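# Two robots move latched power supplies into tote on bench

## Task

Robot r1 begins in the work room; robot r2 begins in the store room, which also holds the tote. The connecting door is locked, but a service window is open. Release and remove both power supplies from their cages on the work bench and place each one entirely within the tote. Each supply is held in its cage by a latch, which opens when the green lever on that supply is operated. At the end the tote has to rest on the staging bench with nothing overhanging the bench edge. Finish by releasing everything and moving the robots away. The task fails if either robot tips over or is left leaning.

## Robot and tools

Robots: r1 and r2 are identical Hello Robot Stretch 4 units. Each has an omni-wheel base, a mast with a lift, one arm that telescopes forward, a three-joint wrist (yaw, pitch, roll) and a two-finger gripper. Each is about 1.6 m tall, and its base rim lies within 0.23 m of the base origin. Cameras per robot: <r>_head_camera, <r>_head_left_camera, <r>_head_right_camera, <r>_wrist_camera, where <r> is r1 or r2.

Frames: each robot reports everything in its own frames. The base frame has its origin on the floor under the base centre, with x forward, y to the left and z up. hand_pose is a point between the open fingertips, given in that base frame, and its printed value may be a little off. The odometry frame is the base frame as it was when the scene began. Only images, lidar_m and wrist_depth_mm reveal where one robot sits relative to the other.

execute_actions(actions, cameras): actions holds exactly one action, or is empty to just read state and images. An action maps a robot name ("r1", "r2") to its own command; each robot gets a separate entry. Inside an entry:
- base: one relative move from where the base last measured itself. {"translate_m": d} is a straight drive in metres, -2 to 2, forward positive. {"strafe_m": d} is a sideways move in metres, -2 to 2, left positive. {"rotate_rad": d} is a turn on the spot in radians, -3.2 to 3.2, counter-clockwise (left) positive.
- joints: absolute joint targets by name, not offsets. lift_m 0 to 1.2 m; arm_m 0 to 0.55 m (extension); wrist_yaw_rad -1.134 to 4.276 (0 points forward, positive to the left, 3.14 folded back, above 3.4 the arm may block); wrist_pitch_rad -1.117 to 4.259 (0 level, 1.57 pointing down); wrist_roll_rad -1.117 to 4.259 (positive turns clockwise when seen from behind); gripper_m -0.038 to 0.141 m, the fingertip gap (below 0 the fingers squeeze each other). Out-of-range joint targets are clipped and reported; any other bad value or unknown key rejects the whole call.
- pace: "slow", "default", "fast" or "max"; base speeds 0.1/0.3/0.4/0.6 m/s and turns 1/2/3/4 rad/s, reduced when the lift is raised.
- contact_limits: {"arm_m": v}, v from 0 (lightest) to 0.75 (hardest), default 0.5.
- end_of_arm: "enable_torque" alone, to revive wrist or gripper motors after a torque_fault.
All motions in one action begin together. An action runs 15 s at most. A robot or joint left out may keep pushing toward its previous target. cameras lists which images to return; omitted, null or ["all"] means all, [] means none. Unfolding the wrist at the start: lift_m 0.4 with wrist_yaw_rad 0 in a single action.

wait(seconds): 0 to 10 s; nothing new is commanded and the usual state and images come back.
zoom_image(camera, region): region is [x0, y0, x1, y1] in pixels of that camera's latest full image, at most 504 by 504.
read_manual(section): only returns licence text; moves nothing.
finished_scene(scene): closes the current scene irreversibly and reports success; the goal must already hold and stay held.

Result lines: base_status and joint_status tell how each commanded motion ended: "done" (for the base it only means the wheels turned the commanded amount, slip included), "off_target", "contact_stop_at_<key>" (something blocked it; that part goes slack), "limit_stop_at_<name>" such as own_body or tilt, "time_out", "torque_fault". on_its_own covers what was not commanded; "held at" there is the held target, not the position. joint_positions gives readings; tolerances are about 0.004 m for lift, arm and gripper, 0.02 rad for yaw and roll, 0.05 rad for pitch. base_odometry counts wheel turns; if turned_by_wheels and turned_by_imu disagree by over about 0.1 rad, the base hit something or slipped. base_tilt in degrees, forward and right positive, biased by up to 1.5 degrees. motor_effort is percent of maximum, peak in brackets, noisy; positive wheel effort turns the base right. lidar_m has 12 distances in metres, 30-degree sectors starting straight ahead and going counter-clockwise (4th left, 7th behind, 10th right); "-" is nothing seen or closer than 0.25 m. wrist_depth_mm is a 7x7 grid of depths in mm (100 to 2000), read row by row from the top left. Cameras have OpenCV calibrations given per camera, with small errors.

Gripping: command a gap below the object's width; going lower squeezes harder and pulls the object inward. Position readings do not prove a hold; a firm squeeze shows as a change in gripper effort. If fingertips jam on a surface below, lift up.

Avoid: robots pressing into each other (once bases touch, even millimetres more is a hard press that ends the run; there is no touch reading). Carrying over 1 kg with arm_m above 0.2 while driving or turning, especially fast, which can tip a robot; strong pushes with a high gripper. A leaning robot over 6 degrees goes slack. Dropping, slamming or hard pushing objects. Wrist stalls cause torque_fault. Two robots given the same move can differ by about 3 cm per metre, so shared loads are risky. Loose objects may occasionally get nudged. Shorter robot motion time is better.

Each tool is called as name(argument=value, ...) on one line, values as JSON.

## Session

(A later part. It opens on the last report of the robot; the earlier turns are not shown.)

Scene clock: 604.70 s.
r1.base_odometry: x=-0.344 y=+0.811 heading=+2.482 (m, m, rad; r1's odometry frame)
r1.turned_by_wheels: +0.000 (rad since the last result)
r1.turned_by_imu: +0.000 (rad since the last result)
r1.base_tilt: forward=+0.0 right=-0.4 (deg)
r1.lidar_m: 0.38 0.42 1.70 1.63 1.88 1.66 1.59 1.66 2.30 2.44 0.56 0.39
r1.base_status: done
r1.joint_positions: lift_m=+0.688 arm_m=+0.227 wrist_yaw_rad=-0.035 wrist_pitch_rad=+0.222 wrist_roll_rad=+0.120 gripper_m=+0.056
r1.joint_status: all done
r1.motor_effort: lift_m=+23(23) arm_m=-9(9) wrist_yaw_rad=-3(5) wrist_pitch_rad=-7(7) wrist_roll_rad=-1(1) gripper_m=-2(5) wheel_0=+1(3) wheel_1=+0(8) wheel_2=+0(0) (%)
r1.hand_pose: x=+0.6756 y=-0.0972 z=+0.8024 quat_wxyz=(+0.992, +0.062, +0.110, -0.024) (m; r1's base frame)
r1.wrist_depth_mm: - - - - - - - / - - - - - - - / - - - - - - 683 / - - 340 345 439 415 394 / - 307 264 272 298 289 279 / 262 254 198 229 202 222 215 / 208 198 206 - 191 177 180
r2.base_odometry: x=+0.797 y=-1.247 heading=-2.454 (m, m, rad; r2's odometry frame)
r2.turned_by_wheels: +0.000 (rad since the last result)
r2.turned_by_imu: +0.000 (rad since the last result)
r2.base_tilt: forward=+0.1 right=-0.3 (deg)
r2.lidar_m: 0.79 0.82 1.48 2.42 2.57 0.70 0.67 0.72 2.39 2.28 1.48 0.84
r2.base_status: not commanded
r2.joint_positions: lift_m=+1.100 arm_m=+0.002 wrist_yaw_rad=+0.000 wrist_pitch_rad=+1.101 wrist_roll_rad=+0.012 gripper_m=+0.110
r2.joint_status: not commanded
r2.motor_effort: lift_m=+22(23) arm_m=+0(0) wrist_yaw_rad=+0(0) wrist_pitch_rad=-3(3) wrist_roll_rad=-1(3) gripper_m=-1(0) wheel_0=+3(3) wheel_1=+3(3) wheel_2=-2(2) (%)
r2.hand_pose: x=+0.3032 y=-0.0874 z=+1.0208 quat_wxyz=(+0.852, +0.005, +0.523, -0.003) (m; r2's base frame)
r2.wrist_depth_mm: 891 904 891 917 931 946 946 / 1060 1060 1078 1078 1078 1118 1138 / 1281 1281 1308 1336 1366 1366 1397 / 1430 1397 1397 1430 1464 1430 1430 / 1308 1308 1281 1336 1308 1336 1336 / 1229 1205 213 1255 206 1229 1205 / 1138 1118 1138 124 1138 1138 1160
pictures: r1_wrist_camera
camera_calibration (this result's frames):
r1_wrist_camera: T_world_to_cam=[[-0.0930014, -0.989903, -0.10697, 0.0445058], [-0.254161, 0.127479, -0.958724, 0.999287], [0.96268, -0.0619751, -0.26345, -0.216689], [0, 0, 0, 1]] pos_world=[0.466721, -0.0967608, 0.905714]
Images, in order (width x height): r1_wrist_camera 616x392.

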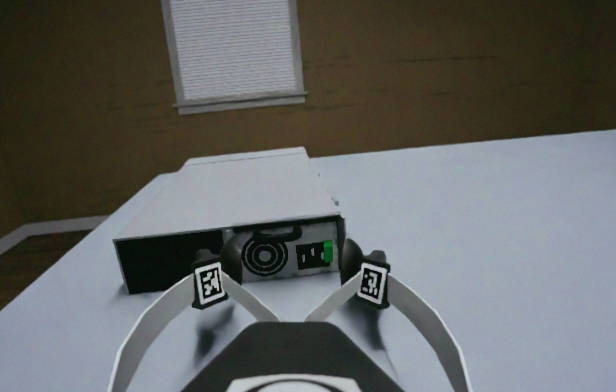

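execute_actions(actions=[{"r1":{"joints":{"arm_m":0.2515},"base":{"strafe_m":0.001},"pace":"slow"}}], cameras=[])

execute_actions(actions=[{"r1":{"joints":{"arm_m":0.2525,"gripper_m":0.046},"pace":"slow"}}], cameras=[])

execute_actions(actions=[{"r1":{"joints":{"arm_m":0.2535,"gripper_m":0.032,"wrist_yaw_rad":-0.02},"pace":"slow"}}], cameras=[])

execute_actions(actions=[{"r1":{"joints":{"arm_m":0.2565,"lift_m":0.687,"gripper_m":0.018},"base":{"strafe_m":0.004},"pace":"slow"}}], cameras=["r1_wrist_camera"])

execute_actions(actions=[{"r1":{"joints":{"arm_m":0.2505,"gripper_m":0.032},"pace":"slow"}}], cameras=[])

execute_actions(actions=[{"r1":{"joints":{"arm_m":0.248,"gripper_m":0.05,"wrist_yaw_rad":-0.035},"base":{"strafe_m":-0.004},"pace":"slow"}}], cameras=["r1_wrist_camera"])

zoom_image(camera="r1_wrist_camera", region=[200, 210, 420, 350])

Scene clock: 606.43 s.
r1.base_odometry: x=-0.345 y=+0.810 heading=+2.482 (m, m, rad; r1's odometry frame)
r1.turned_by_wheels: +0.000 (rad since the last result)
r1.turned_by_imu: +0.000 (rad since the last result)
r1.base_tilt: forward=-0.1 right=-0.3 (deg)
r1.lidar_m: 0.36 0.40 1.70 1.65 1.89 1.65 1.59 1.68 2.31 2.46 0.56 0.41
r1.base_status: done
r1.joint_positions: lift_m=+0.688 arm_m=+0.250 wrist_yaw_rad=-0.036 wrist_pitch_rad=+0.222 wrist_roll_rad=+0.120 gripper_m=+0.056
r1.joint_status: all done
r1.motor_effort: lift_m=+23(23) arm_m=+10(10) wrist_yaw_rad=+2(4) wrist_pitch_rad=-8(7) wrist_roll_rad=-2(1) gripper_m=-1(3) wheel_0=+1(3) wheel_1=+0(0) wheel_2=+0(0) (%)
r1.hand_pose: x=+0.6986 y=-0.0976 z=+0.8024 quat_wxyz=(+0.992, +0.062, +0.110, -0.025) (m; r1's base frame)
r1.wrist_depth_mm: - - - - - - - / - - - - - - - / - - - - - - 691 / - - 336 347 439 415 397 / - 282 245 247 300 289 279 / 263 251 224 225 202 221 214 / 207 198 205 - 190 177 180
r2.base_odometry: x=+0.797 y=-1.247 heading=-2.454 (m, m, rad; r2's odometry frame)
r2.turned_by_wheels: +0.000 (rad since the last result)
r2.turned_by_imu: +0.000 (rad since the last result)
r2.base_tilt: forward=+0.1 right=-0.3 (deg)
r2.lidar_m: 0.79 0.84 1.48 2.42 2.55 0.71 0.65 0.70 2.39 2.27 1.49 0.84
r2.base_status: not commanded
r2.joint_positions: lift_m=+1.100 arm_m=+0.002 wrist_yaw_rad=+0.000 wrist_pitch_rad=+1.101 wrist_roll_rad=+0.012 gripper_m=+0.110
r2.joint_status: not commanded
r2.motor_effort: lift_m=+23(23) arm_m=-1(0) wrist_yaw_rad=+0(0) wrist_pitch_rad=-3(2) wrist_roll_rad=-3(1) gripper_m=-1(1) wheel_0=+3(3) wheel_1=+3(3) wheel_2=-2(2) (%)
r2.hand_pose: x=+0.3032 y=-0.0874 z=+1.0208 quat_wxyz=(+0.852, +0.005, +0.523, -0.003) (m; r2's base frame)
r2.wrist_depth_mm: 891 904 904 904 931 931 946 / 1060 1060 1060 1098 1098 1118 1118 / 1255 1308 1336 1308 1336 1366 1366 / 1397 1397 1397 1430 1430 1464 1430 / 1336 1308 1336 1336 1308 1308 1336 / 1229 1205 214 1205 204 1205 1229 / 1160 1138 1138 124 1138 1138 1160
pictures: none
No camera images: the call's "cameras" was empty. Leave "cameras" out to get every camera's image.

Scene clock: 607.27 s.
r1.base_odometry: x=-0.345 y=+0.810 heading=+2.482 (m, m, rad; r1's odometry frame)
r1.turned_by_wheels: +0.000 (rad since the last result)
r1.turned_by_imu: +0.000 (rad since the last result)
r1.base_tilt: forward=+0.0 right=-0.3 (deg)
r1.lidar_m: 0.38 0.38 1.67 1.63 1.89 1.69 1.59 1.67 2.29 2.46 0.57 0.41
r1.base_status: not commanded
r1.joint_positions: lift_m=+0.688 arm_m=+0.251 wrist_yaw_rad=-0.035 wrist_pitch_rad=+0.223 wrist_roll_rad=+0.120 gripper_m=+0.046
r1.joint_status: all done
r1.motor_effort: lift_m=+23(23) arm_m=+10(11) wrist_yaw_rad=-1(3) wrist_pitch_rad=-8(8) wrist_roll_rad=-1(2) gripper_m=-5(4) wheel_0=+1(0) wheel_1=+0(1) wheel_2=+0(0) (%)
r1.hand_pose: x=+0.6997 y=-0.0972 z=+0.8023 quat_wxyz=(+0.992, +0.062, +0.110, -0.024) (m; r1's base frame)
r1.wrist_depth_mm: - - - - - - - / - - - - - - - / - - - - - - 676 / - - 336 345 436 415 397 / - 278 243 246 300 289 276 / 260 247 193 229 200 222 215 / 206 198 204 - 191 177 180
r2.base_odometry: x=+0.797 y=-1.247 heading=-2.454 (m, m, rad; r2's odometry frame)
r2.turned_by_wheels: +0.000 (rad since the last result)
r2.turned_by_imu: +0.000 (rad since the last result)
r2.base_tilt: forward=+0.1 right=-0.2 (deg)
r2.lidar_m: 0.81 0.85 1.48 2.44 2.56 0.71 0.66 0.71 2.37 2.28 1.48 0.84
r2.base_status: not commanded
r2.joint_positions: lift_m=+1.100 arm_m=+0.002 wrist_yaw_rad=+0.000 wrist_pitch_rad=+1.101 wrist_roll_rad=+0.012 gripper_m=+0.110
r2.joint_status: not commanded
r2.motor_effort: lift_m=+23(23) arm_m=+0(1) wrist_yaw_rad=+0(0) wrist_pitch_rad=-2(3) wrist_roll_rad=-2(3) gripper_m=+0(1) wheel_0=+3(3) wheel_1=+3(3) wheel_2=-2(2) (%)
r2.hand_pose: x=+0.3032 y=-0.0874 z=+1.0208 quat_wxyz=(+0.852, +0.005, +0.523, -0.003) (m; r2's base frame)
r2.wrist_depth_mm: 891 904 917 917 917 917 931 / 1060 1060 1060 1098 1118 1098 1118 / 1281 1308 1336 1336 1366 1366 1366 / 1397 1430 1430 1397 1464 1430 1430 / 1336 1308 1308 1308 1308 1308 1308 / 1229 1205 214 1205 205 1229 1229 / 1160 1118 1138 124 1138 1138 1138
pictures: none
No camera images: the call's "cameras" was empty. Leave "cameras" out to get every camera's image.

Scene clock: 608.23 s.
r1.base_odometry: x=-0.345 y=+0.810 heading=+2.482 (m, m, rad; r1's odometry frame)
r1.turned_by_wheels: +0.000 (rad since the last result)
r1.turned_by_imu: +0.000 (rad since the last result)
r1.base_tilt: forward=-0.1 right=-0.3 (deg)
r1.lidar_m: 0.36 0.38 1.67 1.64 1.90 1.66 1.60 1.69 2.28 2.46 0.57 0.40
r1.base_status: not commanded
r1.joint_positions: lift_m=+0.688 arm_m=+0.252 wrist_yaw_rad=-0.024 wrist_pitch_rad=+0.223 wrist_roll_rad=+0.120 gripper_m=+0.032
r1.joint_status: all done
r1.motor_effort: lift_m=+23(23) arm_m=+9(11) wrist_yaw_rad=+11(12) wrist_pitch_rad=-11(11) wrist_roll_rad=-2(0) gripper_m=-6(6) wheel_0=+0(1) wheel_1=+0(0) wheel_2=-2(2) (%)
r1.hand_pose: x=+0.7018 y=-0.0942 z=+0.8021 quat_wxyz=(+0.992, +0.061, +0.111, -0.019) (m; r1's base frame)
r1.wrist_depth_mm: - - - - - - - / - - - - - - - / - - - - - - 683 / - - 332 317 442 413 394 / - 276 241 245 300 289 276 / 259 245 194 229 195 221 214 / 206 197 204 - 190 177 179
r2.base_odometry: x=+0.797 y=-1.247 heading=-2.454 (m, m, rad; r2's odometry frame)
r2.turned_by_wheels: +0.000 (rad since the last result)
r2.turned_by_imu: +0.000 (rad since the last result)
r2.base_tilt: forward=+0.2 right=-0.2 (deg)
r2.lidar_m: 0.80 0.82 1.44 2.43 2.55 0.70 0.67 0.71 2.38 2.27 1.47 0.83
r2.base_status: not commanded
r2.joint_positions: lift_m=+1.100 arm_m=+0.002 wrist_yaw_rad=+0.000 wrist_pitch_rad=+1.101 wrist_roll_rad=+0.012 gripper_m=+0.110
r2.joint_status: not commanded
r2.motor_effort: lift_m=+23(23) arm_m=+0(1) wrist_yaw_rad=+0(0) wrist_pitch_rad=-3(2) wrist_roll_rad=-1(3) gripper_m=-1(1) wheel_0=+3(3) wheel_1=+3(3) wheel_2=-2(2) (%)
r2.hand_pose: x=+0.3032 y=-0.0874 z=+1.0208 quat_wxyz=(+0.852, +0.005, +0.523, -0.003) (m; r2's base frame)
r2.wrist_depth_mm: 904 904 891 917 931 946 946 / 1042 1060 1078 1078 1078 1098 1138 / 1281 1281 1308 1308 1336 1336 1366 / 1430 1397 1430 1464 1397 1397 1430 / 1308 1308 1308 1336 1308 1308 1308 / 1229 1205 213 1205 206 1205 1229 / 1160 1118 1160 124 1138 1138 1138
pictures: none
No camera images: the call's "cameras" was empty. Leave "cameras" out to get every camera's image.

Scene clock: 609.20 s.
r1.base_odometry: x=-0.347 y=+0.807 heading=+2.481 (m, m, rad; r1's odometry frame)
r1.turned_by_wheels: -0.001 (rad since the last result)
r1.turned_by_imu: -0.001 (rad since the last result)
r1.base_tilt: forward=+0.0 right=-0.4 (deg)
r1.lidar_m: 0.37 0.41 1.66 1.63 1.89 1.66 1.59 1.69 2.31 2.46 0.56 0.38
r1.base_status: done
r1.joint_positions: lift_m=+0.687 arm_m=+0.255 wrist_yaw_rad=-0.026 wrist_pitch_rad=+0.224 wrist_roll_rad=+0.120 gripper_m=+0.018
r1.joint_status: all done
r1.on_its_own: wrist_yaw_rad is at rest, and its effort (+16) is outside its rest range (-13 to +13)
r1.motor_effort: lift_m=+17(22) arm_m=+9(11) wrist_yaw_rad=+16(17) wrist_pitch_rad=-11(11) wrist_roll_rad=+1(1) gripper_m=-16(15) wheel_0=-5(3) wheel_1=+0(6) wheel_2=-3(6) (%)
r1.hand_pose: x=+0.7046 y=-0.0947 z=+0.8015 quat_wxyz=(+0.992, +0.061, +0.111, -0.020) (m; r1's base frame)
r1.wrist_depth_mm: - - - - - - - / - - - - - - - / - - - - - - 676 / - - 330 314 436 410 392 / - 291 237 241 294 286 276 / 258 240 192 228 193 220 213 / 204 196 202 - 190 176 179
r2.base_odometry: x=+0.797 y=-1.247 heading=-2.454 (m, m, rad; r2's odometry frame)
r2.turned_by_wheels: +0.000 (rad since the last result)
r2.turned_by_imu: +0.000 (rad since the last result)
r2.base_tilt: forward=+0.1 right=-0.2 (deg)
r2.lidar_m: 0.80 0.83 1.44 2.43 2.52 0.69 0.65 0.72 2.38 2.27 1.50 0.83
r2.base_status: not commanded
r2.joint_positions: lift_m=+1.100 arm_m=+0.002 wrist_yaw_rad=+0.000 wrist_pitch_rad=+1.101 wrist_roll_rad=+0.012 gripper_m=+0.110
r2.joint_status: not commanded
r2.motor_effort: lift_m=+23(23) arm_m=+0(1) wrist_yaw_rad=+0(0) wrist_pitch_rad=-3(3) wrist_roll_rad=+0(2) gripper_m=-1(1) wheel_0=+3(3) wheel_1=+3(3) wheel_2=-2(2) (%)
r2.hand_pose: x=+0.3032 y=-0.0874 z=+1.0208 quat_wxyz=(+0.852, +0.005, +0.523, -0.003) (m; r2's base frame)
r2.wrist_depth_mm: 891 904 917 904 931 931 946 / 1060 1060 1078 1078 1118 1098 1138 / 1308 1308 1281 1308 1336 1366 1366 / 1430 1430 1430 1430 1430 1464 1430 / 1336 1336 1308 1336 1308 1336 1308 / 1229 1205 214 1229 206 1229 1205 / 1138 1138 1138 124 1160 1160 1160
pictures: r1_wrist_camera
camera_calibration (this result's frames):
r1_wrist_camera: T_world_to_cam=[[-0.0844408, -0.990699, -0.106704, 0.0432006], [-0.256687, 0.1251, -0.958364, 1.00672], [0.962799, -0.0535355, -0.264863, -0.242835], [0, 0, 0, 1]] pos_world=[0.495861, -0.0961416, 0.905094]
Images, in order (width x height): r1_wrist_camera 616x392.

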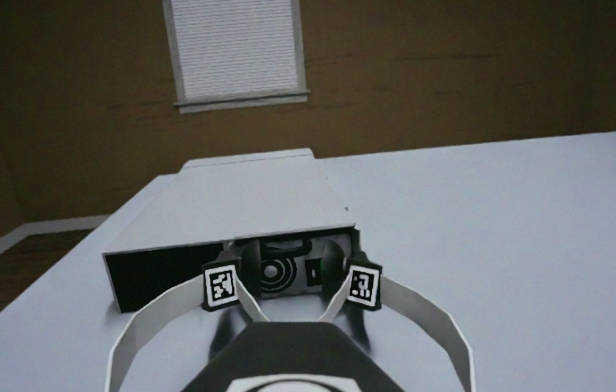

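Scene clock: 610.17 s.
r1.base_odometry: x=-0.347 y=+0.807 heading=+2.481 (m, m, rad; r1's odometry frame)
r1.turned_by_wheels: +0.000 (rad since the last result)
r1.turned_by_imu: +0.000 (rad since the last result)
r1.base_tilt: forward=+0.0 right=-0.4 (deg)
r1.lidar_m: 0.35 0.43 1.70 1.62 1.89 1.68 1.58 1.67 2.32 2.44 0.58 0.40
r1.base_status: not commanded
r1.joint_positions: lift_m=+0.687 arm_m=+0.252 wrist_yaw_rad=-0.027 wrist_pitch_rad=+0.223 wrist_roll_rad=+0.120 gripper_m=+0.032
r1.joint_status: all done
r1.on_its_own: wrist_yaw_rad is at rest, and its effort (+17) is outside its rest range (-13 to +13)
r1.motor_effort: lift_m=+17(17) arm_m=-8(6) wrist_yaw_rad=+17(19) wrist_pitch_rad=-10(11) wrist_roll_rad=-1(2) gripper_m=-6(15) wheel_0=-5(5) wheel_1=-1(1) wheel_2=-3(3) (%)
r1.hand_pose: x=+0.7018 y=-0.0949 z=+0.8016 quat_wxyz=(+0.992, +0.061, +0.110, -0.020) (m; r1's base frame)
r1.wrist_depth_mm: - - - - - - - / - - - - - - - / - - - - - - 683 / - - 334 320 436 413 394 / - 293 240 244 296 289 277 / 258 244 193 226 195 220 214 / 205 197 204 - 190 177 179
r2.base_odometry: x=+0.797 y=-1.247 heading=-2.454 (m, m, rad; r2's odometry frame)
r2.turned_by_wheels: +0.000 (rad since the last result)
r2.turned_by_imu: +0.000 (rad since the last result)
r2.base_tilt: forward=+0.2 right=-0.2 (deg)
r2.lidar_m: 0.79 0.83 1.47 2.43 2.54 0.70 0.67 0.70 2.39 2.28 1.49 0.82
r2.base_status: not commanded
r2.joint_positions: lift_m=+1.100 arm_m=+0.002 wrist_yaw_rad=+0.000 wrist_pitch_rad=+1.101 wrist_roll_rad=+0.012 gripper_m=+0.110
r2.joint_status: not commanded
r2.motor_effort: lift_m=+23(23) arm_m=-1(0) wrist_yaw_rad=+0(0) wrist_pitch_rad=-2(3) wrist_roll_rad=-2(5) gripper_m=-1(0) wheel_0=+3(3) wheel_1=+3(3) wheel_2=-2(2) (%)
r2.hand_pose: x=+0.3032 y=-0.0874 z=+1.0208 quat_wxyz=(+0.852, +0.005, +0.523, -0.003) (m; r2's base frame)
r2.wrist_depth_mm: 891 904 904 917 931 946 946 / 1060 1042 1078 1098 1098 1118 1138 / 1281 1308 1308 1308 1366 1366 1397 / 1397 1366 1430 1430 1397 1430 1464 / 1336 1308 1336 1336 1308 1336 1336 / 1229 1205 214 1229 205 1205 1205 / 1138 1118 1138 124 1160 1118 1138
pictures: none
No camera images: the call's "cameras" was empty. Leave "cameras" out to get every camera's image.

Scene clock: 611.27 s.
r1.base_odometry: x=-0.344 y=+0.810 heading=+2.481 (m, m, rad; r1's odometry frame)
r1.turned_by_wheels: +0.000 (rad since the last result)
r1.turned_by_imu: +0.000 (rad since the last result)
r1.base_tilt: forward=+0.0 right=-0.4 (deg)
r1.lidar_m: 0.36 0.41 1.68 1.63 1.88 1.65 1.58 1.66 2.30 2.44 0.55 0.40
r1.base_status: done
r1.joint_positions: lift_m=+0.687 arm_m=+0.250 wrist_yaw_rad=-0.036 wrist_pitch_rad=+0.223 wrist_roll_rad=+0.120 gripper_m=+0.050
r1.joint_status: all done
r1.motor_effort: lift_m=+17(17) arm_m=-9(10) wrist_yaw_rad=+0(15) wrist_pitch_rad=-9(10) wrist_roll_rad=+2(0) gripper_m=-3(7) wheel_0=+1(3) wheel_1=-1(2) wheel_2=-1(2) (%)
r1.hand_pose: x=+0.6985 y=-0.0974 z=+0.8018 quat_wxyz=(+0.992, +0.061, +0.110, -0.024) (m; r1's base frame)
r1.wrist_depth_mm: - - - - - - - / - - - - - - - / - - - - - - 676 / - - 336 345 439 413 392 / - 286 246 247 300 289 277 / 260 250 213 225 200 222 213 / 206 199 204 - 190 178 180
r2.base_odometry: x=+0.797 y=-1.247 heading=-2.454 (m, m, rad; r2's odometry frame)
r2.turned_by_wheels: +0.000 (rad since the last result)
r2.turned_by_imu: +0.000 (rad since the last result)
r2.base_tilt: forward=+0.1 right=-0.2 (deg)
r2.lidar_m: 0.79 0.82 1.50 2.43 2.52 0.70 0.64 0.71 2.37 2.29 1.51 0.85
r2.base_status: not commanded
r2.joint_positions: lift_m=+1.100 arm_m=+0.002 wrist_yaw_rad=+0.000 wrist_pitch_rad=+1.101 wrist_roll_rad=+0.012 gripper_m=+0.110
r2.joint_status: not commanded
r2.motor_effort: lift_m=+23(23) arm_m=+0(1) wrist_yaw_rad=+0(0) wrist_pitch_rad=-3(3) wrist_roll_rad=-4(3) gripper_m=-2(3) wheel_0=+3(3) wheel_1=+3(3) wheel_2=-2(2) (%)
r2.hand_pose: x=+0.3032 y=-0.0874 z=+1.0208 quat_wxyz=(+0.852, +0.005, +0.523, -0.003) (m; r2's base frame)
r2.wrist_depth_mm: 904 904 904 917 931 931 946 / 1060 1060 1060 1098 1098 1118 1138 / 1281 1308 1308 1336 1366 1366 1397 / 1397 1430 1397 1430 1430 1430 1397 / 1308 1336 1308 1308 1308 1308 1308 / 1205 1229 214 1205 205 1229 1229 / 1160 1138 1160 124 1138 1160 1138
pictures: r1_wrist_camera
camera_calibration (this result's frames):
r1_wrist_camera: T_world_to_cam=[[-0.0937416, -0.989855, -0.106772, 0.0467267], [-0.254376, 0.127498, -0.958664, 1.00466], [0.962552, -0.0627065, -0.263747, -0.23864], [0, 0, 0, 1]] pos_world=[0.489644, -0.0968033, 0.905178]
Images, in order (width x height): r1_wrist_camera 616x392.

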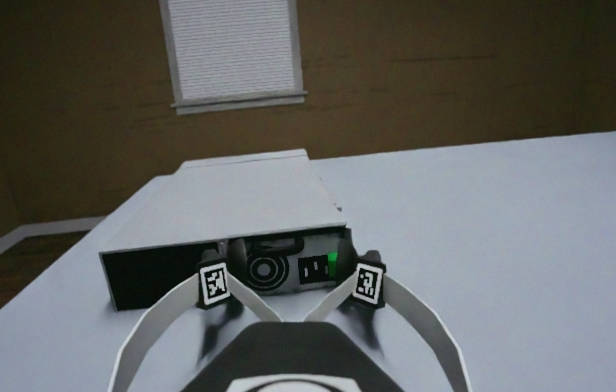

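Region (200, 210, 420, 350) of r1_wrist_camera's 616x392 image, scaled by 2.291; it fills the top 321 rows of this view, and the rest is white.

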